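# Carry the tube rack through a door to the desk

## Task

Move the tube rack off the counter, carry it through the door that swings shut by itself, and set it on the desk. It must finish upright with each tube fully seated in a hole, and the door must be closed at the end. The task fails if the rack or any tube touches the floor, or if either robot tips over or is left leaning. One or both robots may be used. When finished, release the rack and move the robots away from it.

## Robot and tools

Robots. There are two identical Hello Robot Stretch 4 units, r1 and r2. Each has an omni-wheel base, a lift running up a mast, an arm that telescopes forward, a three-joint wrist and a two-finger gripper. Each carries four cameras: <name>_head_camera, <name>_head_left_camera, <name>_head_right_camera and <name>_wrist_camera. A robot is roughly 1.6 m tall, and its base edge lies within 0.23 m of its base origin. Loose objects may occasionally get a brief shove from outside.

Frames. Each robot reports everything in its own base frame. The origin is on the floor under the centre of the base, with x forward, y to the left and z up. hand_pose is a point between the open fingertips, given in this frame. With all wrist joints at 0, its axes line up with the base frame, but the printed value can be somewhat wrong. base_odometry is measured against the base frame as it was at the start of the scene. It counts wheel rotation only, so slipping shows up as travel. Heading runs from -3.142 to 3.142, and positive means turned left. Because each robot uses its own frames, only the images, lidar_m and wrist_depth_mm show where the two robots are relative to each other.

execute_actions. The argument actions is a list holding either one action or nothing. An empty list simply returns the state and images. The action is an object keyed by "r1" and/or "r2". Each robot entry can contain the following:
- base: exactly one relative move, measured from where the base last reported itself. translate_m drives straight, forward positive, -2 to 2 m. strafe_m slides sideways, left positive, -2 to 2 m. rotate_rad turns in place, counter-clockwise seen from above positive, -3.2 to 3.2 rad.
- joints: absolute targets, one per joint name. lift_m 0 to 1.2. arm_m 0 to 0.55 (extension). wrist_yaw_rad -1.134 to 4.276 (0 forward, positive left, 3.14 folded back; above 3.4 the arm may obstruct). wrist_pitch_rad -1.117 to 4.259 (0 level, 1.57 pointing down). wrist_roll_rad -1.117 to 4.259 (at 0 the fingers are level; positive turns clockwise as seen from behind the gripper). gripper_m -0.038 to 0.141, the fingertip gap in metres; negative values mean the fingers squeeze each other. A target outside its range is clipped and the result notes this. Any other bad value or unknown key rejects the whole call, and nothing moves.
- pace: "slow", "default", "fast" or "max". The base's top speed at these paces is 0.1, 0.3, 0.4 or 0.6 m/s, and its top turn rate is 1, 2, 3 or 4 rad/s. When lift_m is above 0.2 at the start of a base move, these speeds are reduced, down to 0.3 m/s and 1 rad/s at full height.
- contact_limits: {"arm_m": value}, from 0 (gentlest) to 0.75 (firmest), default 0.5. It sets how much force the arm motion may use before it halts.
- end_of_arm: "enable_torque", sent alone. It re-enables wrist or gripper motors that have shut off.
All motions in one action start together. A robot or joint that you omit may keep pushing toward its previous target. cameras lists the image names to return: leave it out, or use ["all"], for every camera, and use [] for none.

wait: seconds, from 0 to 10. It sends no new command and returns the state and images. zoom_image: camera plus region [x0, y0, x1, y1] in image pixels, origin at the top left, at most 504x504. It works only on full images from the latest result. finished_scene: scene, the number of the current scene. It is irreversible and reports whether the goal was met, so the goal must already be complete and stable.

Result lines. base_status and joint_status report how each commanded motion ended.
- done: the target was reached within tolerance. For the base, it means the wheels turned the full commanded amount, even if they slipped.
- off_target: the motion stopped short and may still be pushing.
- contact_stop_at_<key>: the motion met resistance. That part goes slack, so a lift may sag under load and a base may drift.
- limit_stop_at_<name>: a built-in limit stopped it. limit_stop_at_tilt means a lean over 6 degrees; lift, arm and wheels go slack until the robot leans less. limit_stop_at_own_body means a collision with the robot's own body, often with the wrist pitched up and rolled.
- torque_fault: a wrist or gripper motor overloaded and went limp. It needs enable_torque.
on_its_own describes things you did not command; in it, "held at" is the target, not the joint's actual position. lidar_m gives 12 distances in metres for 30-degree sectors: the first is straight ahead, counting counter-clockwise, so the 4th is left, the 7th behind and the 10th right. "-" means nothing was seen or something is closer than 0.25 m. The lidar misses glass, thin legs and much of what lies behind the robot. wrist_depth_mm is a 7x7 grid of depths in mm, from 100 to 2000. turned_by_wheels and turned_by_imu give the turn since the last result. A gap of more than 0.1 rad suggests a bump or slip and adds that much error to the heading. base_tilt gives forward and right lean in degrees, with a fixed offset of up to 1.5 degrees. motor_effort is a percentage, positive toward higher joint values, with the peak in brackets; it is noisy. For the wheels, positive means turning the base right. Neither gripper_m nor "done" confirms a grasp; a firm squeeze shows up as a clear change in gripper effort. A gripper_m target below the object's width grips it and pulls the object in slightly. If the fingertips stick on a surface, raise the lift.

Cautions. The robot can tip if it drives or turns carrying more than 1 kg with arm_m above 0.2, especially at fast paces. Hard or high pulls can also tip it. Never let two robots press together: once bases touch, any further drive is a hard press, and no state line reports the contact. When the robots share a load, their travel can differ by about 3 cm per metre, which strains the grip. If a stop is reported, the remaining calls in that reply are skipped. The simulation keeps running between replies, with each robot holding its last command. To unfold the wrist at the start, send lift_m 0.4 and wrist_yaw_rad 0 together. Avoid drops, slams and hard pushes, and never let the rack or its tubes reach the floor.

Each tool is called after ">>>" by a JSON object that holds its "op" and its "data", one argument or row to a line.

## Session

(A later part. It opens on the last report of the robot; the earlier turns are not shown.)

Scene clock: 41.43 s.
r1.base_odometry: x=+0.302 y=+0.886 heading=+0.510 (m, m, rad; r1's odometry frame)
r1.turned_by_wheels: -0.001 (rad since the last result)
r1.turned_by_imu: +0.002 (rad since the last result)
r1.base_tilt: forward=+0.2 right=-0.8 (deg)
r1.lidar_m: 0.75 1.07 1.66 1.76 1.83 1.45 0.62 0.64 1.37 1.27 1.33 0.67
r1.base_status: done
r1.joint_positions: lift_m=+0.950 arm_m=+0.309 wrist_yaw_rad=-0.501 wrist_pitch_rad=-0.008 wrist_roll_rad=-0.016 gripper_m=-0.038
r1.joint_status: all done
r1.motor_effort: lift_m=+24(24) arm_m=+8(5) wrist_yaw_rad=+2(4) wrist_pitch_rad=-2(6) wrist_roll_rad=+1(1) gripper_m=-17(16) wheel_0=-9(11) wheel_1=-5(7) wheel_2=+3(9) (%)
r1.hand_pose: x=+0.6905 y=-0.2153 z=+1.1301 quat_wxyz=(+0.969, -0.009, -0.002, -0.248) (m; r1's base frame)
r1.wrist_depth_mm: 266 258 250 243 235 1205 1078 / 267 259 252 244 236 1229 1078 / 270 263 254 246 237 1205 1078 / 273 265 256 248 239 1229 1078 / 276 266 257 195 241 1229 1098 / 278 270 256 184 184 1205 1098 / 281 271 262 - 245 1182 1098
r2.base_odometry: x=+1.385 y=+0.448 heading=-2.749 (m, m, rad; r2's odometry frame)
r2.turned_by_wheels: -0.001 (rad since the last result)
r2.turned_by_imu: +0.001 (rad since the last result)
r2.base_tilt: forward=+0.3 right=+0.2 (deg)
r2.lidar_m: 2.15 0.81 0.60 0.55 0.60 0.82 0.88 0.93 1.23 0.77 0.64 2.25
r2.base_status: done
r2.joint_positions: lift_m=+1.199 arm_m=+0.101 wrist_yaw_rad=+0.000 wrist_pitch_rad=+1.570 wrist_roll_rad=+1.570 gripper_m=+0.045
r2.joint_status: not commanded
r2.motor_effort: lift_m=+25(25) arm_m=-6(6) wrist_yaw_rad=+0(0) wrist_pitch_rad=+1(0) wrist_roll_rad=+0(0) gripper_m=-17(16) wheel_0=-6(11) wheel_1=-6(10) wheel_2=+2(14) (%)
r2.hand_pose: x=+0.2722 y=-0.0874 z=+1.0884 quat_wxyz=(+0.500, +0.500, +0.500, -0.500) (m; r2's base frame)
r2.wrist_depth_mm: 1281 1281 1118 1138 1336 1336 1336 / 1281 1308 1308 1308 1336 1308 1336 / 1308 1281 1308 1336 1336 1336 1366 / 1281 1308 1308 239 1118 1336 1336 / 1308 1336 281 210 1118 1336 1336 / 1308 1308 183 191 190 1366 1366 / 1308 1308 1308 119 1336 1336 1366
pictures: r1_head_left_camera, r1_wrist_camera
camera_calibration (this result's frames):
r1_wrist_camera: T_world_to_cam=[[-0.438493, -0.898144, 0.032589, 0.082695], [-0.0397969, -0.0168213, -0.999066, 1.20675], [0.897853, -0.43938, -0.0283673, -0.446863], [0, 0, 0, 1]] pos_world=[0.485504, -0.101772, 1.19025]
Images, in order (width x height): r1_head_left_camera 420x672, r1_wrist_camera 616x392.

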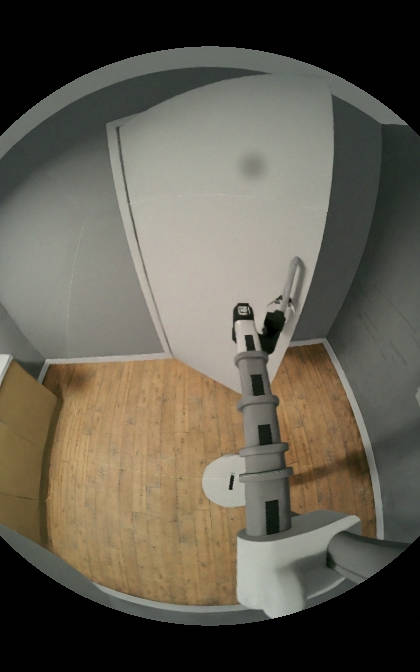

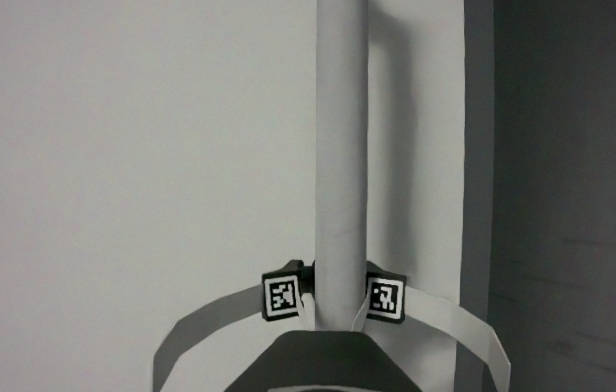

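>>> {"op": "execute_actions", "data": {
  "actions": [
    {"r1":{"base":{"strafe_m":0.09},"joints":{"arm_m":0.21},"pace":"slow"},"r2":{"base":{"rotate_rad":-1.55},"pace":"slow"}}
  ],
  "cameras": []
}}

>>> {"op": "execute_actions", "data": {
  "actions": [
    {"r1":{"base":{"strafe_m":0.113},"joints":{"arm_m":0.12},"pace":"slow"}}
  ],
  "cameras": []
}}

>>> {"op": "execute_actions", "data": {
  "actions": [
    {"r1":{"base":{"strafe_m":0.125},"joints":{"arm_m":0.05},"pace":"slow"}}
  ],
  "cameras": ["r1_wrist_camera","r1_head_left_camera","r2_head_left_camera"]
}}

Scene clock: 44.47 s.
r1.base_odometry: x=+0.258 y=+0.965 heading=+0.509 (m, m, rad; r1's odometry frame)
r1.turned_by_wheels: -0.001 (rad since the last result)
r1.turned_by_imu: +0.000 (rad since the last result)
r1.base_tilt: forward=+0.2 right=-0.7 (deg)
r1.lidar_m: 0.65 1.10 1.68 1.68 1.75 1.45 1.35 0.67 0.66 1.35 1.44 0.55
r1.base_status: done
r1.joint_positions: lift_m=+0.950 arm_m=+0.211 wrist_yaw_rad=-0.502 wrist_pitch_rad=-0.007 wrist_roll_rad=-0.016 gripper_m=-0.038
r1.joint_status: all done
r1.motor_effort: lift_m=+23(23) arm_m=-8(12) wrist_yaw_rad=+7(32) wrist_pitch_rad=-5(5) wrist_roll_rad=+1(2) gripper_m=-17(18) wheel_0=-8(22) wheel_1=+2(4) wheel_2=-5(6) (%)
r1.hand_pose: x=+0.5931 y=-0.2155 z=+1.1299 quat_wxyz=(+0.969, -0.009, -0.001, -0.248) (m; r1's base frame)
r1.wrist_depth_mm: 301 282 262 245 227 222 1138 / 304 283 264 247 228 224 1160 / 307 286 266 249 230 226 1160 / 310 289 270 251 234 228 1182 / 312 291 271 195 234 1281 1160 / 317 294 265 178 184 1281 1182 / 322 298 274 - 236 230 1182
r2.base_odometry: x=+1.385 y=+0.448 heading=+1.986 (m, m, rad; r2's odometry frame)
r2.turned_by_wheels: -1.548 (rad since the last result)
r2.turned_by_imu: -1.579 (rad since the last result)
r2.base_tilt: forward=+0.3 right=+0.2 (deg)
r2.lidar_m: 1.18 0.69 2.23 2.09 0.82 0.60 0.56 0.59 0.83 0.85 0.93 1.36
r2.base_status: done
r2.joint_positions: lift_m=+1.199 arm_m=+0.101 wrist_yaw_rad=+0.000 wrist_pitch_rad=+1.570 wrist_roll_rad=+1.570 gripper_m=+0.045
r2.joint_status: not commanded
r2.motor_effort: lift_m=+25(24) arm_m=-6(6) wrist_yaw_rad=+0(0) wrist_pitch_rad=+1(1) wrist_roll_rad=+0(0) gripper_m=-17(16) wheel_0=+7(7) wheel_1=+8(12) wheel_2=+7(12) (%)
r2.hand_pose: x=+0.2722 y=-0.0874 z=+1.0884 quat_wxyz=(+0.500, +0.500, +0.500, -0.500) (m; r2's base frame)
r2.wrist_depth_mm: 1255 1281 1308 1308 1308 1336 1160 / 1308 1308 1281 1308 1336 1336 1182 / 1308 1308 1308 1308 1336 1336 1160 / 1308 1308 1336 244 1118 1366 1098 / 1281 1308 281 209 1118 1336 1078 / 1281 1229 183 190 189 1366 1118 / 1281 1118 1160 120 1308 1336 1118
pictures: none
No camera images: the call's "cameras" was empty. Leave "cameras" out to get every camera's image.

Scene clock: 46.73 s.
r1.base_odometry: x=+0.203 y=+1.063 heading=+0.508 (m, m, rad; r1's odometry frame)
r1.turned_by_wheels: -0.001 (rad since the last result)
r1.turned_by_imu: +0.000 (rad since the last result)
r1.base_tilt: forward=+0.0 right=-0.7 (deg)
r1.lidar_m: 0.64 1.24 1.67 1.56 1.61 1.47 1.37 0.78 0.73 1.46 1.54 0.46
r1.base_status: done
r1.joint_positions: lift_m=+0.950 arm_m=+0.121 wrist_yaw_rad=-0.506 wrist_pitch_rad=-0.007 wrist_roll_rad=-0.016 gripper_m=-0.038
r1.joint_status: all done
r1.on_its_own: wrist_yaw_rad is at rest, and its effort (+14) is outside its rest range (-13 to +13)
r1.motor_effort: lift_m=+24(24) arm_m=-7(12) wrist_yaw_rad=+14(17) wrist_pitch_rad=-5(5) wrist_roll_rad=+1(1) gripper_m=-17(17) wheel_0=-10(17) wheel_1=+2(5) wheel_2=-1(9) (%)
r1.hand_pose: x=+0.5022 y=-0.2162 z=+1.1299 quat_wxyz=(+0.968, -0.009, -0.001, -0.250) (m; r1's base frame)
r1.wrist_depth_mm: 364 320 281 252 222 213 1281 / 364 320 282 253 224 215 1281 / 368 322 285 255 226 216 1281 / 370 325 286 257 227 218 1308 / 377 329 290 254 229 220 1281 / 384 332 181 181 181 215 1281 / 389 338 293 - 232 222 1281
r2.base_odometry: x=+1.385 y=+0.448 heading=+1.986 (m, m, rad; r2's odometry frame)
r2.turned_by_wheels: +0.000 (rad since the last result)
r2.turned_by_imu: +0.000 (rad since the last result)
r2.base_tilt: forward=+0.3 right=+0.2 (deg)
r2.lidar_m: 1.23 0.77 0.83 2.09 0.81 0.59 0.56 0.60 0.84 0.85 0.92 1.33
r2.base_status: not commanded
r2.joint_positions: lift_m=+1.199 arm_m=+0.101 wrist_yaw_rad=+0.000 wrist_pitch_rad=+1.570 wrist_roll_rad=+1.570 gripper_m=+0.045
r2.joint_status: not commanded
r2.motor_effort: lift_m=+25(25) arm_m=-6(6) wrist_yaw_rad=+0(0) wrist_pitch_rad=+2(1) wrist_roll_rad=-1(0) gripper_m=-17(17) wheel_0=+7(7) wheel_1=+7(7) wheel_2=+7(7) (%)
r2.hand_pose: x=+0.2722 y=-0.0874 z=+1.0884 quat_wxyz=(+0.500, +0.500, +0.500, -0.500) (m; r2's base frame)
r2.wrist_depth_mm: 1281 1308 1308 1308 1336 1336 1160 / 1281 1281 1308 1336 1308 1336 1160 / 1281 1281 1308 1308 1336 1336 1160 / 1308 1308 1308 244 1118 1366 1098 / 1281 1308 282 210 1098 1366 1078 / 1308 1308 183 190 189 1308 1138 / 1281 1118 1281 119 1336 1336 1118
pictures: none
No camera images: the call's "cameras" was empty. Leave "cameras" out to get every camera's image.

Scene clock: 49.13 s.
r1.base_odometry: x=+0.143 y=+1.172 heading=+0.507 (m, m, rad; r1's odometry frame)
r1.turned_by_wheels: -0.001 (rad since the last result)
r1.turned_by_imu: +0.000 (rad since the last result)
r1.base_tilt: forward=+0.0 right=-0.8 (deg)
r1.lidar_m: 0.61 1.23 1.53 1.43 1.50 1.47 1.37 0.88 0.84 1.59 1.67 0.40
r1.base_status: done
r1.joint_positions: lift_m=+0.950 arm_m=+0.051 wrist_yaw_rad=-0.510 wrist_pitch_rad=-0.006 wrist_roll_rad=-0.016 gripper_m=-0.038
r1.joint_status: all done
r1.on_its_own: wrist_yaw_rad is at rest, and its effort (+29) is outside its rest range (-13 to +13)
r1.motor_effort: lift_m=+23(24) arm_m=-6(9) wrist_yaw_rad=+29(30) wrist_pitch_rad=-5(5) wrist_roll_rad=+1(1) gripper_m=-16(18) wheel_0=-10(15) wheel_1=+2(7) wheel_2=-2(0) (%)
r1.hand_pose: x=+0.4310 y=-0.2172 z=+1.1298 quat_wxyz=(+0.968, -0.009, -0.001, -0.252) (m; r1's base frame)
r1.wrist_depth_mm: 462 373 306 262 220 202 1366 / 462 375 307 264 222 203 1366 / 469 377 310 265 224 205 1397 / 477 379 314 267 225 206 1397 / 480 384 315 217 226 207 1397 / 492 392 296 186 181 201 1397 / 504 397 315 - 229 211 1430
r2.base_odometry: x=+1.385 y=+0.448 heading=+1.986 (m, m, rad; r2's odometry frame)
r2.turned_by_wheels: +0.000 (rad since the last result)
r2.turned_by_imu: +0.000 (rad since the last result)
r2.base_tilt: forward=+0.2 right=+0.2 (deg)
r2.lidar_m: 2.02 0.85 0.88 2.07 0.83 0.59 0.55 0.59 0.82 0.86 0.93 1.35
r2.base_status: not commanded
r2.joint_positions: lift_m=+1.199 arm_m=+0.101 wrist_yaw_rad=+0.000 wrist_pitch_rad=+1.570 wrist_roll_rad=+1.570 gripper_m=+0.045
r2.joint_status: not commanded
r2.motor_effort: lift_m=+25(25) arm_m=-6(6) wrist_yaw_rad=+0(0) wrist_pitch_rad=+1(1) wrist_roll_rad=+1(0) gripper_m=-16(16) wheel_0=+7(7) wheel_1=+7(7) wheel_2=+7(7) (%)
r2.hand_pose: x=+0.2722 y=-0.0874 z=+1.0884 quat_wxyz=(+0.500, +0.500, +0.500, -0.500) (m; r2's base frame)
r2.wrist_depth_mm: 1281 1281 1308 1308 1308 1336 1160 / 1308 1308 1336 1308 1336 1336 1160 / 1281 1281 1308 1308 1336 1336 1160 / 1281 1308 1336 244 1118 1336 1098 / 1308 1308 282 210 1118 1336 1078 / 1308 1308 183 190 189 1336 1160 / 1336 1308 1308 119 1366 1336 1138
pictures: r1_head_left_camera, r1_wrist_camera, r2_head_left_camera
camera_calibration (this result's frames):
r1_wrist_camera: T_world_to_cam=[[-0.446582, -0.89415, 0.0325757, -0.0284223], [-0.0408983, -0.0159703, -0.999036, 1.19671], [0.893807, -0.447484, -0.0294372, -0.213529], [0, 0, 0, 1]] pos_world=[0.227104, -0.101853, 1.19019]
Images, in order (width x height): r1_head_left_camera 420x672, r1_wrist_camera 616x392, r2_head_left_camera 420x672.

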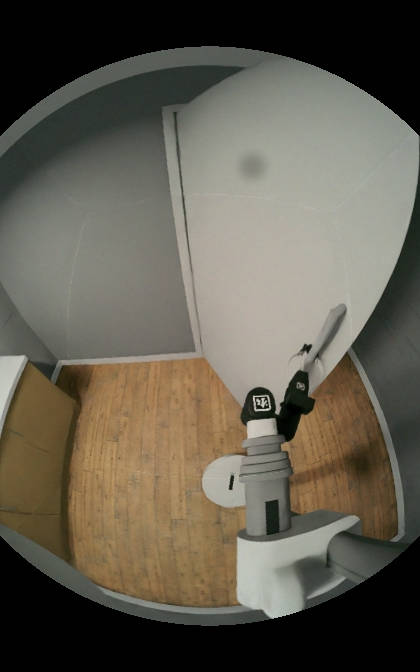

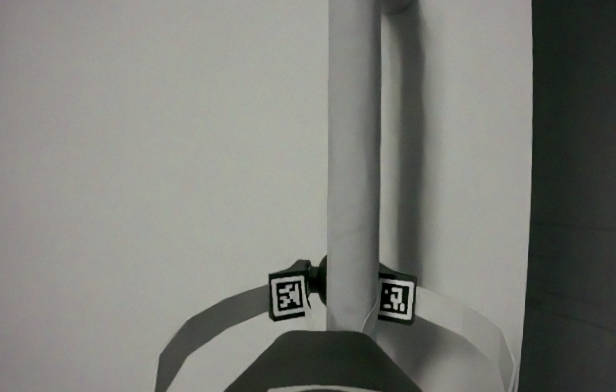

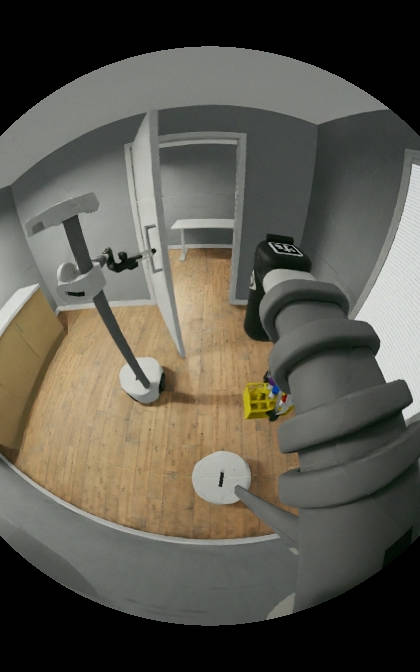

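>>> {"op": "execute_actions", "data": {
  "actions": [
    {"r1":{"base":{"strafe_m":0.085},"joints":{"arm_m":0.005},"pace":"slow"},"r2":{"base":{"translate_m":0.3}}}
  ],
  "cameras": []
}}

>>> {"op": "execute_actions", "data": {
  "actions": [
    {"r1":{"base":{"translate_m":-0.07},"joints":{"arm_m":0.065},"pace":"slow"},"r2":{"base":{"translate_m":0.3}}}
  ],
  "cameras": []
}}

>>> {"op": "execute_actions", "data": {
  "actions": [
    {"r1":{"base":{"strafe_m":0.1},"joints":{"arm_m":0.035},"pace":"slow"},"r2":{"base":{"translate_m":0.3}}}
  ],
  "cameras": []
}}

>>> {"op": "execute_actions", "data": {
  "actions": [
    {"r1":{"base":{"strafe_m":0.1},"joints":{"arm_m":0.015},"pace":"slow"},"r2":{"base":{"translate_m":0.4}}}
  ],
  "cameras": ["r1_wrist_camera","r2_head_right_camera","r2_head_left_camera"]
}}

Scene clock: 51.83 s.
r1.base_odometry: x=+0.102 y=+1.246 heading=+0.507 (m, m, rad; r1's odometry frame)
r1.turned_by_wheels: -0.001 (rad since the last result)
r1.turned_by_imu: +0.001 (rad since the last result)
r1.base_tilt: forward=+0.1 right=-0.7 (deg)
r1.lidar_m: 0.60 1.25 1.43 1.36 1.41 1.48 1.37 1.44 0.72 0.78 0.44 0.37
r1.base_status: done
r1.joint_positions: lift_m=+0.950 arm_m=+0.006 wrist_yaw_rad=-0.505 wrist_pitch_rad=-0.006 wrist_roll_rad=-0.016 gripper_m=-0.038
r1.joint_status: all done
r1.on_its_own: wrist_yaw_rad is at rest, and its effort (+16) is outside its rest range (-13 to +13)
r1.motor_effort: lift_m=+24(23) arm_m=-7(5) wrist_yaw_rad=+16(28) wrist_pitch_rad=-6(6) wrist_roll_rad=+1(1) gripper_m=-16(18) wheel_0=-10(16) wheel_1=+3(6) wheel_2=-2(0) (%)
r1.hand_pose: x=+0.3874 y=-0.2161 z=+1.1298 quat_wxyz=(+0.968, -0.009, -0.001, -0.250) (m; r1's base frame)
r1.wrist_depth_mm: 603 433 330 268 217 195 1430 / 603 433 332 271 219 197 1430 / 615 439 336 273 220 198 1464 / 621 442 340 276 223 200 1430 / 634 449 342 193 223 201 1430 / 647 455 182 179 182 193 1430 / 668 466 347 - 224 193 1464
r2.base_odometry: x=+1.264 y=+0.722 heading=+1.986 (m, m, rad; r2's odometry frame)
r2.turned_by_wheels: +0.001 (rad since the last result)
r2.turned_by_imu: +0.000 (rad since the last result)
r2.base_tilt: forward=+0.2 right=+0.2 (deg)
r2.lidar_m: 1.70 0.81 0.70 2.16 1.23 0.90 0.87 0.91 0.91 0.88 0.92 1.36
r2.base_status: done
r2.joint_positions: lift_m=+1.199 arm_m=+0.101 wrist_yaw_rad=+0.000 wrist_pitch_rad=+1.570 wrist_roll_rad=+1.570 gripper_m=+0.045
r2.joint_status: not commanded
r2.motor_effort: lift_m=+25(25) arm_m=-6(6) wrist_yaw_rad=+0(0) wrist_pitch_rad=+1(1) wrist_roll_rad=+1(0) gripper_m=-17(17) wheel_0=+4(9) wheel_1=+6(10) wheel_2=-3(14) (%)
r2.hand_pose: x=+0.2722 y=-0.0874 z=+1.0884 quat_wxyz=(+0.500, +0.500, +0.500, -0.500) (m; r2's base frame)
r2.wrist_depth_mm: 1281 1308 1308 1308 1336 1336 1366 / 1281 1281 1308 1336 1336 1336 1336 / 1281 1308 1336 1308 1336 1336 1366 / 1308 1281 1308 245 1098 1336 1366 / 1308 1308 282 209 1118 1336 1366 / 1308 1308 183 190 189 1336 1366 / 1308 1308 1308 119 1336 1336 1366
pictures: none
No camera images: the call's "cameras" was empty. Leave "cameras" out to get every camera's image.

Scene clock: 54.30 s.
r1.base_odometry: x=+0.041 y=+1.212 heading=+0.506 (m, m, rad; r1's odometry frame)
r1.turned_by_wheels: -0.001 (rad since the last result)
r1.turned_by_imu: +0.001 (rad since the last result)
r1.base_tilt: forward=+0.2 right=-0.7 (deg)
r1.lidar_m: 0.65 1.32 1.44 1.34 1.41 1.39 1.31 1.36 0.63 0.59 0.82 0.41
r1.base_status: done
r1.joint_positions: lift_m=+0.950 arm_m=+0.064 wrist_yaw_rad=-0.498 wrist_pitch_rad=-0.007 wrist_roll_rad=-0.016 gripper_m=-0.038
r1.joint_status: all done
r1.motor_effort: lift_m=+24(24) arm_m=+6(3) wrist_yaw_rad=-7(14) wrist_pitch_rad=-5(5) wrist_roll_rad=+1(1) gripper_m=-17(17) wheel_0=-7(12) wheel_1=-5(5) wheel_2=+5(7) (%)
r1.hand_pose: x=+0.4465 y=-0.2145 z=+1.1299 quat_wxyz=(+0.969, -0.009, -0.001, -0.246) (m; r1's base frame)
r1.wrist_depth_mm: 634 442 334 176 226 193 1430 / 640 445 338 177 228 196 1430 / 640 449 338 178 229 196 1464 / 647 455 342 179 231 198 1499 / 668 459 345 181 227 198 1499 / 691 469 185 178 187 196 1499 / 707 477 353 - 224 198 1499
r2.base_odometry: x=+1.143 y=+0.996 heading=+1.987 (m, m, rad; r2's odometry frame)
r2.turned_by_wheels: +0.001 (rad since the last result)
r2.turned_by_imu: +0.000 (rad since the last result)
r2.base_tilt: forward=+0.3 right=+0.2 (deg)
r2.lidar_m: 1.43 0.65 0.59 0.59 1.64 1.21 1.17 1.22 0.92 0.87 0.91 1.38
r2.base_status: done
r2.joint_positions: lift_m=+1.199 arm_m=+0.101 wrist_yaw_rad=+0.000 wrist_pitch_rad=+1.570 wrist_roll_rad=+1.570 gripper_m=+0.045
r2.joint_status: not commanded
r2.motor_effort: lift_m=+25(25) arm_m=-6(6) wrist_yaw_rad=-1(0) wrist_pitch_rad=+1(1) wrist_roll_rad=+1(1) gripper_m=-16(17) wheel_0=+6(9) wheel_1=+6(11) wheel_2=-4(14) (%)
r2.hand_pose: x=+0.2722 y=-0.0874 z=+1.0884 quat_wxyz=(+0.501, +0.500, +0.500, -0.499) (m; r2's base frame)
r2.wrist_depth_mm: 1308 1308 1308 1336 1308 1308 1336 / 1308 1281 1308 1308 1336 1308 1336 / 1308 1308 1308 1308 1336 1336 1366 / 1308 1308 1281 241 1138 1366 1366 / 1281 1308 282 209 1118 1366 1366 / 1308 1308 183 191 189 1366 1366 / 1308 1336 1182 120 1336 1366 1366
pictures: none
No camera images: the call's "cameras" was empty. Leave "cameras" out to get every camera's image.

Scene clock: 56.77 s.
r1.base_odometry: x=-0.008 y=+1.300 heading=+0.506 (m, m, rad; r1's odometry frame)
r1.turned_by_wheels: +0.000 (rad since the last result)
r1.turned_by_imu: +0.002 (rad since the last result)
r1.base_tilt: forward=+0.0 right=-0.8 (deg)
r1.lidar_m: 0.67 1.31 1.34 1.26 1.29 1.42 1.32 1.35 1.79 0.67 0.69 0.40
r1.base_status: done
r1.joint_positions: lift_m=+0.950 arm_m=+0.036 wrist_yaw_rad=-0.503 wrist_pitch_rad=-0.007 wrist_roll_rad=-0.016 gripper_m=-0.038
r1.joint_status: all done
r1.motor_effort: lift_m=+24(24) arm_m=-8(8) wrist_yaw_rad=+8(27) wrist_pitch_rad=-5(5) wrist_roll_rad=+1(1) gripper_m=-17(20) wheel_0=-8(15) wheel_1=+3(11) wheel_2=+2(4) (%)
r1.hand_pose: x=+0.4179 y=-0.2156 z=+1.1299 quat_wxyz=(+0.969, -0.009, -0.001, -0.249) (m; r1's base frame)
r1.wrist_depth_mm: 854 544 368 282 222 190 1464 / 842 544 370 282 223 191 1464 / 866 544 373 285 225 193 1499 / 866 554 375 287 226 194 1499 / 878 564 382 195 222 195 1499 / 891 574 184 183 184 186 1499 / 891 585 387 - 223 184 1537
r2.base_odometry: x=+1.021 y=+1.270 heading=+1.988 (m, m, rad; r2's odometry frame)
r2.turned_by_wheels: +0.000 (rad since the last result)
r2.turned_by_imu: -0.001 (rad since the last result)
r2.base_tilt: forward=+0.3 right=+0.2 (deg)
r2.lidar_m: 1.15 0.88 0.56 0.64 0.70 1.53 1.47 1.30 0.93 0.89 0.95 1.15
r2.base_status: done
r2.joint_positions: lift_m=+1.199 arm_m=+0.101 wrist_yaw_rad=+0.000 wrist_pitch_rad=+1.570 wrist_roll_rad=+1.570 gripper_m=+0.045
r2.joint_status: not commanded
r2.motor_effort: lift_m=+25(25) arm_m=-6(6) wrist_yaw_rad=+0(0) wrist_pitch_rad=+1(1) wrist_roll_rad=-1(0) gripper_m=-17(17) wheel_0=+4(10) wheel_1=+5(11) wheel_2=-4(17) (%)
r2.hand_pose: x=+0.2722 y=-0.0874 z=+1.0884 quat_wxyz=(+0.500, +0.500, +0.500, -0.500) (m; r2's base frame)
r2.wrist_depth_mm: 1205 1281 1308 1336 1336 1336 1366 / 1182 1281 1308 1308 1308 1336 1336 / 1205 1308 1336 1308 1308 1336 1336 / 1308 1308 1308 236 1118 1336 1336 / 1308 1308 282 210 1098 1336 1336 / 1308 1281 183 193 189 1336 1336 / 1281 1308 1308 119 1336 1336 1366
pictures: none
No camera images: the call's "cameras" was empty. Leave "cameras" out to get every camera's image.

Scene clock: 59.57 s.
r1.base_odometry: x=-0.056 y=+1.387 heading=+0.506 (m, m, rad; r1's odometry frame)
r1.turned_by_wheels: +0.000 (rad since the last result)
r1.turned_by_imu: +0.001 (rad since the last result)
r1.base_tilt: forward=+0.1 right=-0.8 (deg)
r1.lidar_m: 0.73 1.29 1.23 1.13 1.21 1.43 1.33 1.37 1.81 1.88 0.39 0.38
r1.base_status: done
r1.joint_positions: lift_m=+0.950 arm_m=+0.016 wrist_yaw_rad=-0.503 wrist_pitch_rad=-0.006 wrist_roll_rad=-0.016 gripper_m=-0.038
r1.joint_status: all done
r1.motor_effort: lift_m=+24(23) arm_m=-8(8) wrist_yaw_rad=+9(28) wrist_pitch_rad=-5(6) wrist_roll_rad=+1(1) gripper_m=-17(19) wheel_0=-9(18) wheel_1=+3(9) wheel_2=+2(2) (%)
r1.hand_pose: x=+0.3979 y=-0.2156 z=+1.1298 quat_wxyz=(+0.969, -0.009, -0.001, -0.249) (m; r1's base frame)
r1.wrist_depth_mm: 891 732 418 296 221 185 - / 891 732 421 298 223 186 167 / 904 741 421 298 225 188 168 / 917 741 427 301 225 189 169 / 917 768 430 195 220 189 178 / 917 798 184 183 183 179 181 / 931 820 442 - 220 177 179
r2.base_odometry: x=+0.859 y=+1.636 heading=+1.988 (m, m, rad; r2's odometry frame)
r2.turned_by_wheels: +0.001 (rad since the last result)
r2.turned_by_imu: +0.000 (rad since the last result)
r2.base_tilt: forward=+0.2 right=+0.2 (deg)
r2.lidar_m: 0.79 1.11 0.73 0.63 0.64 1.94 1.86 1.29 0.96 0.94 0.97 0.73
r2.base_status: done
r2.joint_positions: lift_m=+1.199 arm_m=+0.101 wrist_yaw_rad=+0.000 wrist_pitch_rad=+1.570 wrist_roll_rad=+1.570 gripper_m=+0.045
r2.joint_status: not commanded
r2.motor_effort: lift_m=+25(25) arm_m=-6(6) wrist_yaw_rad=+0(0) wrist_pitch_rad=+1(1) wrist_roll_rad=-1(0) gripper_m=-15(17) wheel_0=+5(9) wheel_1=+6(11) wheel_2=-4(13) (%)
r2.hand_pose: x=+0.2722 y=-0.0874 z=+1.0884 quat_wxyz=(+0.500, +0.500, +0.500, -0.500) (m; r2's base frame)
r2.wrist_depth_mm: 634 960 1308 1308 1308 1336 1366 / 647 991 1308 1308 1336 1308 1336 / 661 991 1308 1308 1308 1336 1336 / 1281 1281 1308 235 1118 1336 1366 / 1281 1308 281 210 1118 1336 1336 / 1281 1308 183 190 190 1336 1336 / 1308 1308 1308 120 1336 1366 1366
pictures: r1_wrist_camera, r2_head_left_camera, r2_head_right_camera
camera_calibration (this result's frames):
r1_wrist_camera: T_world_to_cam=[[-0.440003, -0.897405, 0.0325744, -0.045137], [-0.0408213, -0.0162484, -0.999034, 1.19527], [0.897068, -0.440908, -0.0294839, -0.183096], [0, 0, 0, 1]] pos_world=[0.193182, -0.101813, 1.19019]
Images, in order (width x height): r1_wrist_camera 616x392, r2_head_left_camera 420x672, r2_head_right_camera 420x672.

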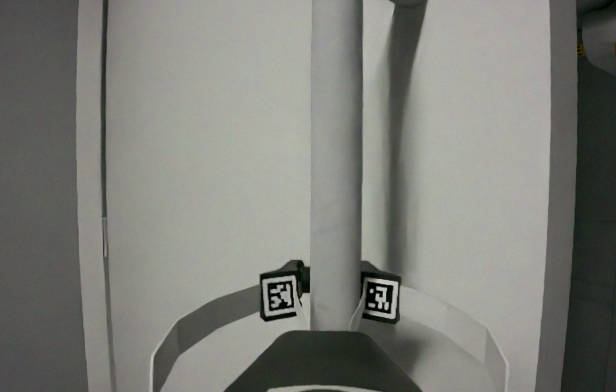

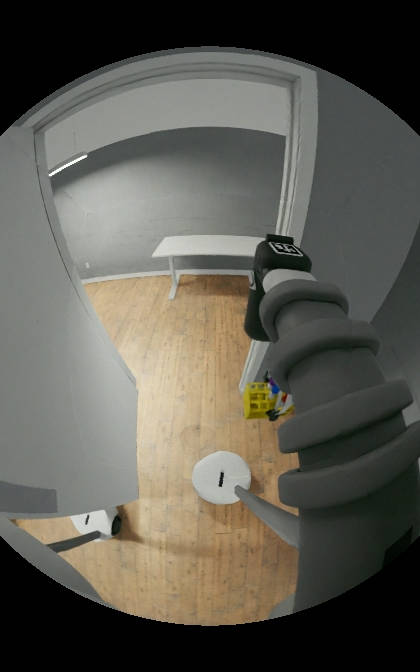

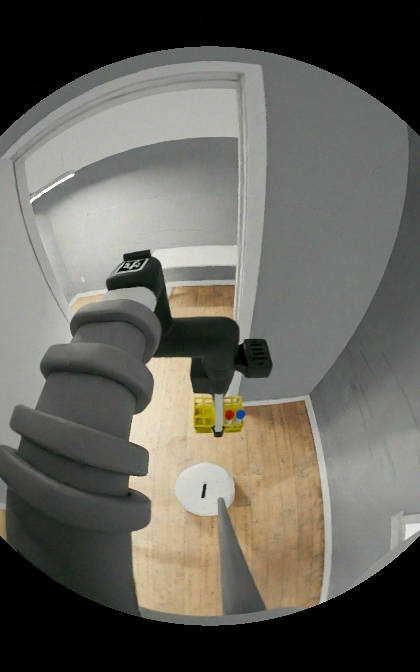

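>>> {"op": "execute_actions", "data": {
  "actions": [
    {"r2":{"base":{"strafe_m":0.23}}}
  ],
  "cameras": []
}}

>>> {"op": "execute_actions", "data": {
  "actions": [
    {"r2":{"base":{"translate_m":1.5}}}
  ],
  "cameras": ["r2_head_right_camera"]
}}

Scene clock: 61.77 s.
r1.base_odometry: x=-0.056 y=+1.387 heading=+0.506 (m, m, rad; r1's odometry frame)
r1.turned_by_wheels: +0.000 (rad since the last result)
r1.turned_by_imu: +0.001 (rad since the last result)
r1.base_tilt: forward=+0.0 right=-0.8 (deg)
r1.lidar_m: 0.73 1.28 1.20 1.15 1.19 1.43 1.33 1.35 1.80 1.87 0.41 0.38
r1.base_status: not commanded
r1.joint_positions: lift_m=+0.950 arm_m=+0.016 wrist_yaw_rad=-0.503 wrist_pitch_rad=-0.006 wrist_roll_rad=-0.016 gripper_m=-0.038
r1.joint_status: not commanded
r1.motor_effort: lift_m=+24(24) arm_m=-7(8) wrist_yaw_rad=+5(7) wrist_pitch_rad=-5(5) wrist_roll_rad=+1(1) gripper_m=-17(17) wheel_0=-9(9) wheel_1=+4(3) wheel_2=+2(2) (%)
r1.hand_pose: x=+0.3979 y=-0.2156 z=+1.1298 quat_wxyz=(+0.969, -0.009, -0.001, -0.249) (m; r1's base frame)
r1.wrist_depth_mm: 891 732 418 296 221 185 - / 904 732 421 297 223 186 165 / 904 741 421 300 224 187 168 / 917 750 427 301 225 189 169 / 917 759 433 195 220 189 170 / 931 798 185 183 184 179 172 / 917 820 439 - 220 177 177
r2.base_odometry: x=+0.649 y=+1.543 heading=+1.988 (m, m, rad; r2's odometry frame)
r2.turned_by_wheels: +0.000 (rad since the last result)
r2.turned_by_imu: +0.001 (rad since the last result)
r2.base_tilt: forward=+0.3 right=+0.1 (deg)
r2.lidar_m: 2.08 0.69 0.45 0.40 0.40 0.76 1.86 1.57 1.20 1.15 1.03 0.83
r2.base_status: done
r2.joint_positions: lift_m=+1.199 arm_m=+0.101 wrist_yaw_rad=+0.000 wrist_pitch_rad=+1.570 wrist_roll_rad=+1.570 gripper_m=+0.045
r2.joint_status: not commanded
r2.motor_effort: lift_m=+25(24) arm_m=-6(6) wrist_yaw_rad=-1(1) wrist_pitch_rad=+1(1) wrist_roll_rad=+0(1) gripper_m=-16(16) wheel_0=-5(13) wheel_1=+4(14) wheel_2=+0(4) (%)
r2.hand_pose: x=+0.2722 y=-0.0874 z=+1.0884 quat_wxyz=(+0.500, +0.500, +0.500, -0.500) (m; r2's base frame)
r2.wrist_depth_mm: 668 976 1308 1336 1336 1336 1336 / 1281 1078 1308 1308 1308 1366 1336 / 1281 1308 1308 1308 1336 1336 1366 / 1281 1308 1308 238 1118 1366 1336 / 1308 1308 282 210 1118 1336 1336 / 1308 1308 183 190 190 1366 1366 / 1308 1281 1281 119 1182 1336 1366
pictures: none
No camera images: the call's "cameras" was empty. Leave "cameras" out to get every camera's image.

Scene clock: 68.27 s.
r1.base_odometry: x=-0.056 y=+1.387 heading=+0.506 (m, m, rad; r1's odometry frame)
r1.turned_by_wheels: +0.000 (rad since the last result)
r1.turned_by_imu: +0.003 (rad since the last result)
r1.base_tilt: forward=+0.0 right=-0.8 (deg)
r1.lidar_m: 0.73 1.31 1.23 1.14 1.20 1.42 1.33 1.35 1.79 1.88 0.43 0.38
r1.base_status: not commanded
r1.joint_positions: lift_m=+0.950 arm_m=+0.016 wrist_yaw_rad=-0.503 wrist_pitch_rad=-0.006 wrist_roll_rad=-0.016 gripper_m=-0.038
r1.joint_status: not commanded
r1.motor_effort: lift_m=+24(24) arm_m=-8(8) wrist_yaw_rad=+7(8) wrist_pitch_rad=-6(5) wrist_roll_rad=+1(1) gripper_m=-17(17) wheel_0=-9(9) wheel_1=+4(3) wheel_2=+2(2) (%)
r1.hand_pose: x=+0.3979 y=-0.2156 z=+1.1298 quat_wxyz=(+0.969, -0.009, -0.001, -0.249) (m; r1's base frame)
r1.wrist_depth_mm: 891 741 418 297 221 185 166 / 904 732 418 297 223 186 167 / 904 741 421 298 224 188 168 / 917 750 427 301 225 189 169 / 917 768 430 195 220 189 177 / 931 788 185 183 184 179 182 / 931 820 439 - 220 177 180
r2.base_odometry: x=+0.041 y=+2.914 heading=+1.989 (m, m, rad; r2's odometry frame)
r2.turned_by_wheels: +0.001 (rad since the last result)
r2.turned_by_imu: -0.003 (rad since the last result)
r2.base_tilt: forward=+0.2 right=+0.2 (deg)
r2.lidar_m: 0.57 0.61 2.02 2.27 0.84 0.85 1.70 0.74 0.89 1.19 0.84 0.60
r2.base_status: done
r2.joint_positions: lift_m=+1.199 arm_m=+0.101 wrist_yaw_rad=+0.000 wrist_pitch_rad=+1.570 wrist_roll_rad=+1.570 gripper_m=+0.045
r2.joint_status: not commanded
r2.motor_effort: lift_m=+25(25) arm_m=-6(6) wrist_yaw_rad=+0(1) wrist_pitch_rad=+0(0) wrist_roll_rad=+0(0) gripper_m=-15(17) wheel_0=+6(11) wheel_1=+6(10) wheel_2=-5(14) (%)
r2.hand_pose: x=+0.2722 y=-0.0874 z=+1.0884 quat_wxyz=(+0.500, +0.500, +0.500, -0.500) (m; r2's base frame)
r2.wrist_depth_mm: 580 1308 1308 1308 1336 1336 1229 / 580 1308 1308 1308 1336 1366 1255 / 585 1308 1308 1336 1336 1336 1336 / 580 1308 1308 241 1098 1336 1366 / 585 1308 281 209 1118 1336 1336 / 580 1255 183 191 190 1336 1366 / 591 1308 1308 120 1336 1336 1366
pictures: r2_head_right_camera
Images, in order (width x height): r2_head_right_camera 420x672.

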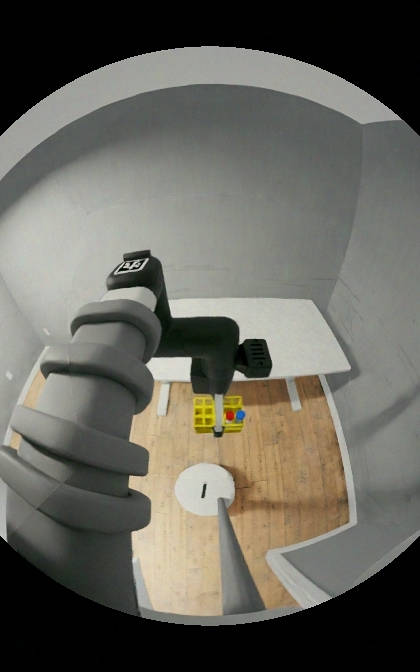

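>>> {"op": "execute_actions", "data": {
  "actions": [
    {"r1":{"joints":{"gripper_m":0.12}},"r2":{"base":{"translate_m":0.2},"joints":{"arm_m":0.42,"lift_m":0.95}}}
  ],
  "cameras": []
}}

>>> {"op": "execute_actions", "data": {
  "actions": [
    {"r1":{"base":{"translate_m":-0.15},"pace":"slow"}}
  ],
  "cameras": ["r1_head_left_camera","r2_wrist_camera"]
}}

Scene clock: 73.07 s.
r1.base_odometry: x=-0.056 y=+1.387 heading=+0.506 (m, m, rad; r1's odometry frame)
r1.turned_by_wheels: +0.000 (rad since the last result)
r1.turned_by_imu: +0.002 (rad since the last result)
r1.base_tilt: forward=+0.1 right=-0.7 (deg)
r1.lidar_m: 0.84 1.30 1.23 1.17 1.20 1.41 1.32 1.37 1.79 1.89 0.46 0.44
r1.base_status: not commanded
r1.joint_positions: lift_m=+0.950 arm_m=+0.016 wrist_yaw_rad=-0.503 wrist_pitch_rad=-0.007 wrist_roll_rad=-0.016 gripper_m=+0.120
r1.joint_status: all done
r1.motor_effort: lift_m=+23(24) arm_m=-6(8) wrist_yaw_rad=+8(19) wrist_pitch_rad=-5(5) wrist_roll_rad=+1(2) gripper_m=-2(16) wheel_0=-7(9) wheel_1=+3(4) wheel_2=+1(2) (%)
r1.hand_pose: x=+0.3976 y=-0.2157 z=+1.1298 quat_wxyz=(+0.968, -0.009, -0.001, -0.249) (m; r1's base frame)
r1.wrist_depth_mm: 891 798 530 399 319 251 234 / 891 798 530 399 322 259 236 / 904 809 535 402 324 262 237 / 917 820 544 404 327 264 239 / 917 831 500 407 327 257 240 / 931 842 504 384 227 232 240 / 931 878 564 - 228 272 240
r2.base_odometry: x=-0.040 y=+3.096 heading=+1.989 (m, m, rad; r2's odometry frame)
r2.turned_by_wheels: +0.001 (rad since the last result)
r2.turned_by_imu: +0.000 (rad since the last result)
r2.base_tilt: forward=+0.2 right=+0.2 (deg)
r2.lidar_m: 0.37 0.42 0.59 2.52 1.17 0.99 1.60 0.93 1.21 1.20 0.55 0.39
r2.base_status: done
r2.joint_positions: lift_m=+0.950 arm_m=+0.419 wrist_yaw_rad=+0.000 wrist_pitch_rad=+1.570 wrist_roll_rad=+1.570 gripper_m=+0.045
r2.joint_status: all done
r2.motor_effort: lift_m=+17(23) arm_m=+6(7) wrist_yaw_rad=-1(1) wrist_pitch_rad=+1(2) wrist_roll_rad=+1(0) gripper_m=-15(16) wheel_0=+5(11) wheel_1=+4(10) wheel_2=-2(15) (%)
r2.hand_pose: x=+0.5901 y=-0.0874 z=+0.8401 quat_wxyz=(+0.501, +0.500, +0.500, -0.499) (m; r2's base frame)
r2.wrist_depth_mm: 336 338 340 342 345 347 1098 / 336 340 342 343 347 349 1098 / 336 340 342 343 345 349 1098 / 336 340 342 243 347 351 866 / 338 340 282 209 347 351 891 / 340 340 183 191 190 353 878 / 338 342 343 119 351 353 1098
pictures: none
No camera images: the call's "cameras" was empty. Leave "cameras" out to get every camera's image.

Scene clock: 75.83 s.
r1.base_odometry: x=-0.187 y=+1.314 heading=+0.505 (m, m, rad; r1's odometry frame)
r1.turned_by_wheels: +0.000 (rad since the last result)
r1.turned_by_imu: +0.002 (rad since the last result)
r1.base_tilt: forward=+0.0 right=-0.7 (deg)
r1.lidar_m: 1.32 1.47 1.21 1.14 1.19 1.27 1.18 1.22 1.59 1.89 1.34 1.24
r1.base_status: done
r1.joint_positions: lift_m=+0.950 arm_m=+0.016 wrist_yaw_rad=-0.500 wrist_pitch_rad=-0.007 wrist_roll_rad=-0.016 gripper_m=+0.120
r1.joint_status: not commanded
r1.motor_effort: lift_m=+24(23) arm_m=-7(7) wrist_yaw_rad=-2(11) wrist_pitch_rad=-5(5) wrist_roll_rad=+2(1) gripper_m=+0(1) wheel_0=-5(7) wheel_1=-2(7) wheel_2=+5(11) (%)
r1.hand_pose: x=+0.3983 y=-0.2151 z=+1.1298 quat_wxyz=(+0.969, -0.009, -0.001, -0.248) (m; r1's base frame)
r1.wrist_depth_mm: 1025 1078 1078 1078 1060 1921 1661 / 1025 1098 1098 1078 1078 1983 1661 / 1042 1118 1098 1078 1078 1983 1708 / 1042 1098 1118 1078 1078 1921 1661 / 1060 1118 1118 1098 1098 1983 1708 / 1060 1118 1118 1118 1098 1863 1661 / 1060 1138 1118 - 1098 1921 1708
r2.base_odometry: x=-0.040 y=+3.096 heading=+1.989 (m, m, rad; r2's odometry frame)
r2.turned_by_wheels: +0.000 (rad since the last result)
r2.turned_by_imu: +0.000 (rad since the last result)
r2.base_tilt: forward=+0.3 right=+0.2 (deg)
r2.lidar_m: 0.38 0.40 0.58 2.52 1.17 0.98 1.09 0.92 1.21 1.20 0.55 0.40
r2.base_status: not commanded
r2.joint_positions: lift_m=+0.950 arm_m=+0.419 wrist_yaw_rad=+0.000 wrist_pitch_rad=+1.570 wrist_roll_rad=+1.570 gripper_m=+0.045
r2.joint_status: not commanded
r2.motor_effort: lift_m=+16(16) arm_m=+6(6) wrist_yaw_rad=-1(1) wrist_pitch_rad=+2(2) wrist_roll_rad=+0(0) gripper_m=-16(16) wheel_0=+5(5) wheel_1=+5(5) wheel_2=-2(2) (%)
r2.hand_pose: x=+0.5901 y=-0.0874 z=+0.8401 quat_wxyz=(+0.501, +0.500, +0.500, -0.499) (m; r2's base frame)
r2.wrist_depth_mm: 336 338 340 342 345 349 1098 / 336 338 340 343 347 347 1098 / 336 340 342 343 347 349 1098 / 338 340 342 244 345 349 866 / 336 338 281 209 349 351 878 / 340 340 184 193 189 351 878 / 340 342 342 119 349 351 1098
pictures: r1_head_left_camera, r2_wrist_camera
camera_calibration (this result's frames):
r2_wrist_camera: T_world_to_cam=[[-0.999413, -0.0316338, 0.0131694, 0.573825], [-0.0313904, 0.99934, 0.0182929, 0.1447], [-0.0137393, 0.0178688, -0.999746, 1.07512], [0, 0, 0, 1]] pos_world=[0.592802, -0.145663, 1.06465]
Images, in order (width x height): r1_head_left_camera 420x672, r2_wrist_camera 616x392.

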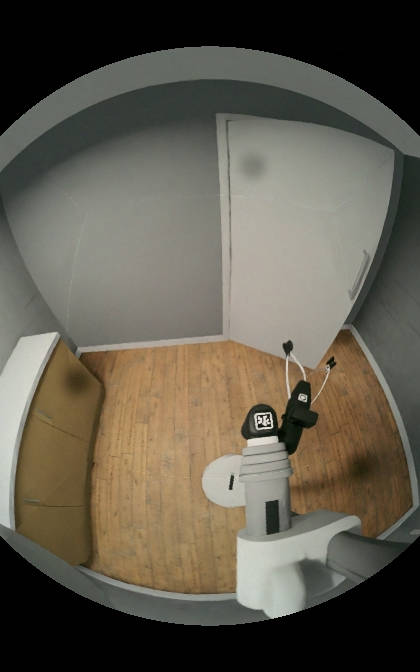

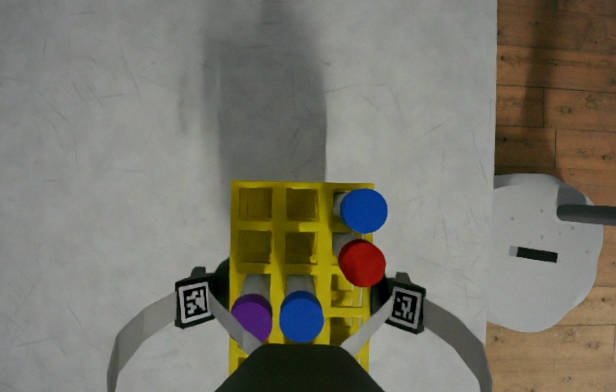

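>>> {"op": "execute_actions", "data": {
  "actions": [
    {"r2":{"joints":{"lift_m":0.9},"pace":"slow"}}
  ],
  "cameras": []
}}

>>> {"op": "execute_actions", "data": {
  "actions": [
    {"r2":{"joints":{"gripper_m":0.141}}}
  ],
  "cameras": []
}}

>>> {"op": "execute_actions", "data": {
  "actions": [
    {"r2":{"joints":{"lift_m":1.15}}}
  ],
  "cameras": ["r2_wrist_camera","r1_head_left_camera"]
}}

Scene clock: 77.33 s.
r1.base_odometry: x=-0.187 y=+1.314 heading=+0.505 (m, m, rad; r1's odometry frame)
r1.turned_by_wheels: +0.000 (rad since the last result)
r1.turned_by_imu: +0.001 (rad since the last result)
r1.base_tilt: forward=+0.1 right=-0.7 (deg)
r1.lidar_m: 1.39 1.47 1.21 1.15 1.19 1.26 1.18 1.21 1.59 1.88 2.00 1.51
r1.base_status: not commanded
r1.joint_positions: lift_m=+0.950 arm_m=+0.016 wrist_yaw_rad=-0.500 wrist_pitch_rad=-0.007 wrist_roll_rad=-0.016 gripper_m=+0.120
r1.joint_status: not commanded
r1.motor_effort: lift_m=+24(23) arm_m=-6(6) wrist_yaw_rad=-1(1) wrist_pitch_rad=-5(5) wrist_roll_rad=+1(1) gripper_m=-1(0) wheel_0=-5(5) wheel_1=-2(2) wheel_2=+5(5) (%)
r1.hand_pose: x=+0.3983 y=-0.2151 z=+1.1298 quat_wxyz=(+0.969, -0.009, -0.001, -0.248) (m; r1's base frame)
r1.wrist_depth_mm: 1025 1118 1255 1430 1708 1921 1661 / 1025 1138 1255 1430 1708 1921 1661 / 1025 1138 1281 1464 1708 1983 1708 / 1042 1160 1281 1464 1708 1921 1708 / 1060 1160 1281 1499 1756 1921 1708 / 1042 1160 1255 1430 1708 1863 1708 / 1042 1138 1336 - 1808 1983 1708
r2.base_odometry: x=-0.040 y=+3.096 heading=+1.989 (m, m, rad; r2's odometry frame)
r2.turned_by_wheels: +0.000 (rad since the last result)
r2.turned_by_imu: +0.000 (rad since the last result)
r2.base_tilt: forward=+0.3 right=+0.2 (deg)
r2.lidar_m: 0.37 0.41 0.58 2.51 1.13 0.92 0.89 0.91 1.19 1.20 0.56 0.39
r2.base_status: not commanded
r2.joint_positions: lift_m=+0.900 arm_m=+0.419 wrist_yaw_rad=+0.000 wrist_pitch_rad=+1.570 wrist_roll_rad=+1.570 gripper_m=+0.045
r2.joint_status: all done
r2.motor_effort: lift_m=+16(16) arm_m=+6(6) wrist_yaw_rad=-1(1) wrist_pitch_rad=+2(2) wrist_roll_rad=+0(1) gripper_m=-16(16) wheel_0=+5(5) wheel_1=+5(5) wheel_2=-2(2) (%)
r2.hand_pose: x=+0.5901 y=-0.0874 z=+0.7901 quat_wxyz=(+0.501, +0.500, +0.500, -0.499) (m; r2's base frame)
r2.wrist_depth_mm: 286 289 291 294 296 297 1042 / 286 289 291 294 296 298 1042 / 289 289 291 294 296 298 1042 / 287 290 293 243 297 300 820 / 290 290 281 210 297 300 831 / 289 291 183 193 189 300 820 / 289 291 294 119 298 300 1042
pictures: none
No camera images: the call's "cameras" was empty. Leave "cameras" out to get every camera's image.

Scene clock: 79.30 s.
r1.base_odometry: x=-0.187 y=+1.314 heading=+0.505 (m, m, rad; r1's odometry frame)
r1.turned_by_wheels: +0.000 (rad since the last result)
r1.turned_by_imu: +0.001 (rad since the last result)
r1.base_tilt: forward=+0.3 right=-0.7 (deg)
r1.lidar_m: 1.42 1.44 1.20 1.14 1.18 1.26 1.17 1.21 1.60 1.89 1.96 1.51
r1.base_status: not commanded
r1.joint_positions: lift_m=+0.950 arm_m=+0.016 wrist_yaw_rad=-0.500 wrist_pitch_rad=-0.007 wrist_roll_rad=-0.016 gripper_m=+0.120
r1.joint_status: not commanded
r1.motor_effort: lift_m=+23(24) arm_m=-6(7) wrist_yaw_rad=+2(1) wrist_pitch_rad=-5(5) wrist_roll_rad=+1(2) gripper_m=+0(0) wheel_0=-6(5) wheel_1=-2(2) wheel_2=+5(5) (%)
r1.hand_pose: x=+0.3983 y=-0.2151 z=+1.1298 quat_wxyz=(+0.969, -0.009, -0.001, -0.248) (m; r1's base frame)
r1.wrist_depth_mm: 1008 1118 1255 1430 1708 1863 1661 / 1025 1138 1281 1430 1661 1921 1708 / 1042 1138 1281 1464 1708 1921 1708 / 1042 1160 1308 1464 1708 1921 1708 / 1042 1160 1308 1499 1756 1921 1708 / 1042 1138 1281 1464 1661 1863 1708 / 1060 1138 1336 - 1808 1983 1708
r2.base_odometry: x=-0.040 y=+3.096 heading=+1.989 (m, m, rad; r2's odometry frame)
r2.turned_by_wheels: +0.000 (rad since the last result)
r2.turned_by_imu: +0.000 (rad since the last result)
r2.base_tilt: forward=+0.2 right=+0.2 (deg)
r2.lidar_m: 0.38 0.40 0.59 2.51 1.17 0.92 0.88 0.90 1.23 1.19 0.54 0.40
r2.base_status: not commanded
r2.joint_positions: lift_m=+0.900 arm_m=+0.419 wrist_yaw_rad=+0.000 wrist_pitch_rad=+1.570 wrist_roll_rad=+1.570 gripper_m=+0.141
r2.joint_status: all done
r2.motor_effort: lift_m=+16(16) arm_m=+6(6) wrist_yaw_rad=-1(1) wrist_pitch_rad=+1(2) wrist_roll_rad=-2(0) gripper_m=-1(17) wheel_0=+5(5) wheel_1=+5(5) wheel_2=-2(2) (%)
r2.hand_pose: x=+0.5902 y=-0.0874 z=+0.7901 quat_wxyz=(+0.501, +0.500, +0.500, -0.499) (m; r2's base frame)
r2.wrist_depth_mm: 286 289 291 293 296 297 1025 / 287 290 293 294 296 298 1042 / 287 290 291 293 296 298 1042 / 289 290 293 255 296 300 820 / 290 290 293 219 298 300 831 / 289 290 218 173 220 300 831 / 290 291 294 121 298 301 1060
pictures: none
No camera images: the call's "cameras" was empty. Leave "cameras" out to get every camera's image.

Scene clock: 81.40 s.
r1.base_odometry: x=-0.187 y=+1.314 heading=+0.505 (m, m, rad; r1's odometry frame)
r1.turned_by_wheels: +0.000 (rad since the last result)
r1.turned_by_imu: +0.001 (rad since the last result)
r1.base_tilt: forward=-0.1 right=-0.8 (deg)
r1.lidar_m: 1.41 1.45 1.21 1.14 1.19 1.27 1.17 1.21 1.61 1.89 1.97 1.52
r1.base_status: not commanded
r1.joint_positions: lift_m=+0.950 arm_m=+0.016 wrist_yaw_rad=-0.500 wrist_pitch_rad=-0.007 wrist_roll_rad=-0.016 gripper_m=+0.120
r1.joint_status: not commanded
r1.motor_effort: lift_m=+24(23) arm_m=-6(6) wrist_yaw_rad=+0(2) wrist_pitch_rad=-5(5) wrist_roll_rad=+1(1) gripper_m=-1(1) wheel_0=-5(5) wheel_1=-2(2) wheel_2=+5(5) (%)
r1.hand_pose: x=+0.3983 y=-0.2151 z=+1.1298 quat_wxyz=(+0.969, -0.009, -0.001, -0.248) (m; r1's base frame)
r1.wrist_depth_mm: 1025 1138 1281 1430 1661 1921 1661 / 1025 1138 1255 1430 1661 1921 1708 / 1042 1138 1281 1464 1708 1921 1661 / 1042 1138 1281 1464 1756 1921 1708 / 1042 1160 1308 1499 1708 1921 1708 / 1060 1138 1255 1464 1661 1863 1708 / 1060 1138 1308 - 1808 1983 1708
r2.base_odometry: x=-0.040 y=+3.096 heading=+1.989 (m, m, rad; r2's odometry frame)
r2.turned_by_wheels: +0.000 (rad since the last result)
r2.turned_by_imu: +0.000 (rad since the last result)
r2.base_tilt: forward=+0.2 right=+0.1 (deg)
r2.lidar_m: 0.37 0.39 0.59 2.50 1.16 0.91 0.89 0.93 1.18 1.19 0.54 0.38
r2.base_status: not commanded
r2.joint_positions: lift_m=+1.150 arm_m=+0.419 wrist_yaw_rad=+0.000 wrist_pitch_rad=+1.570 wrist_roll_rad=+1.570 gripper_m=+0.141
r2.joint_status: all done
r2.motor_effort: lift_m=+25(25) arm_m=+6(6) wrist_yaw_rad=-1(1) wrist_pitch_rad=+1(2) wrist_roll_rad=-1(1) gripper_m=+0(0) wheel_0=+5(5) wheel_1=+5(5) wheel_2=-2(2) (%)
r2.hand_pose: x=+0.5902 y=-0.0874 z=+1.0394 quat_wxyz=(+0.501, +0.500, +0.500, -0.499) (m; r2's base frame)
r2.wrist_depth_mm: 535 535 535 544 549 1308 1281 / 530 535 535 544 544 1281 1281 / 535 535 539 544 549 1281 1281 / 535 539 544 544 549 1078 1308 / 535 535 539 504 554 1078 1308 / 535 535 544 549 549 1078 1308 / 535 539 544 121 554 1308 1308
pictures: r1_head_left_camera, r2_wrist_camera
camera_calibration (this result's frames):
r2_wrist_camera: T_world_to_cam=[[-0.999413, -0.0316215, 0.0131661, 0.57121], [-0.0313782, 0.99934, 0.0182928, 0.141047], [-0.0137359, 0.017869, -0.999746, 1.27437], [0, 0, 0, 1]] pos_world=[0.592805, -0.145663, 1.26394]
Images, in order (width x height): r1_head_left_camera 420x672, r2_wrist_camera 616x392.

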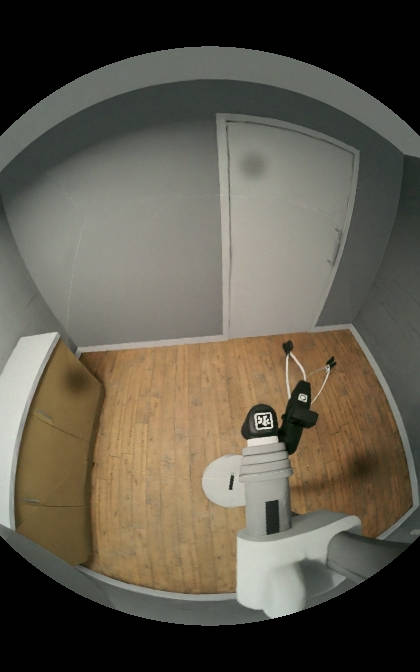

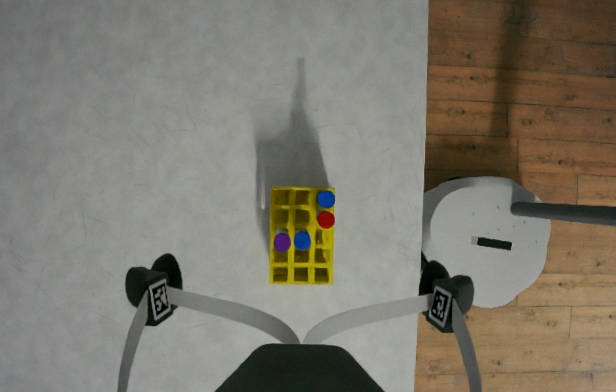

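>>> {"op": "finished_scene", "data": {
  "scene": 2
}}

The scene is finished: the task was done.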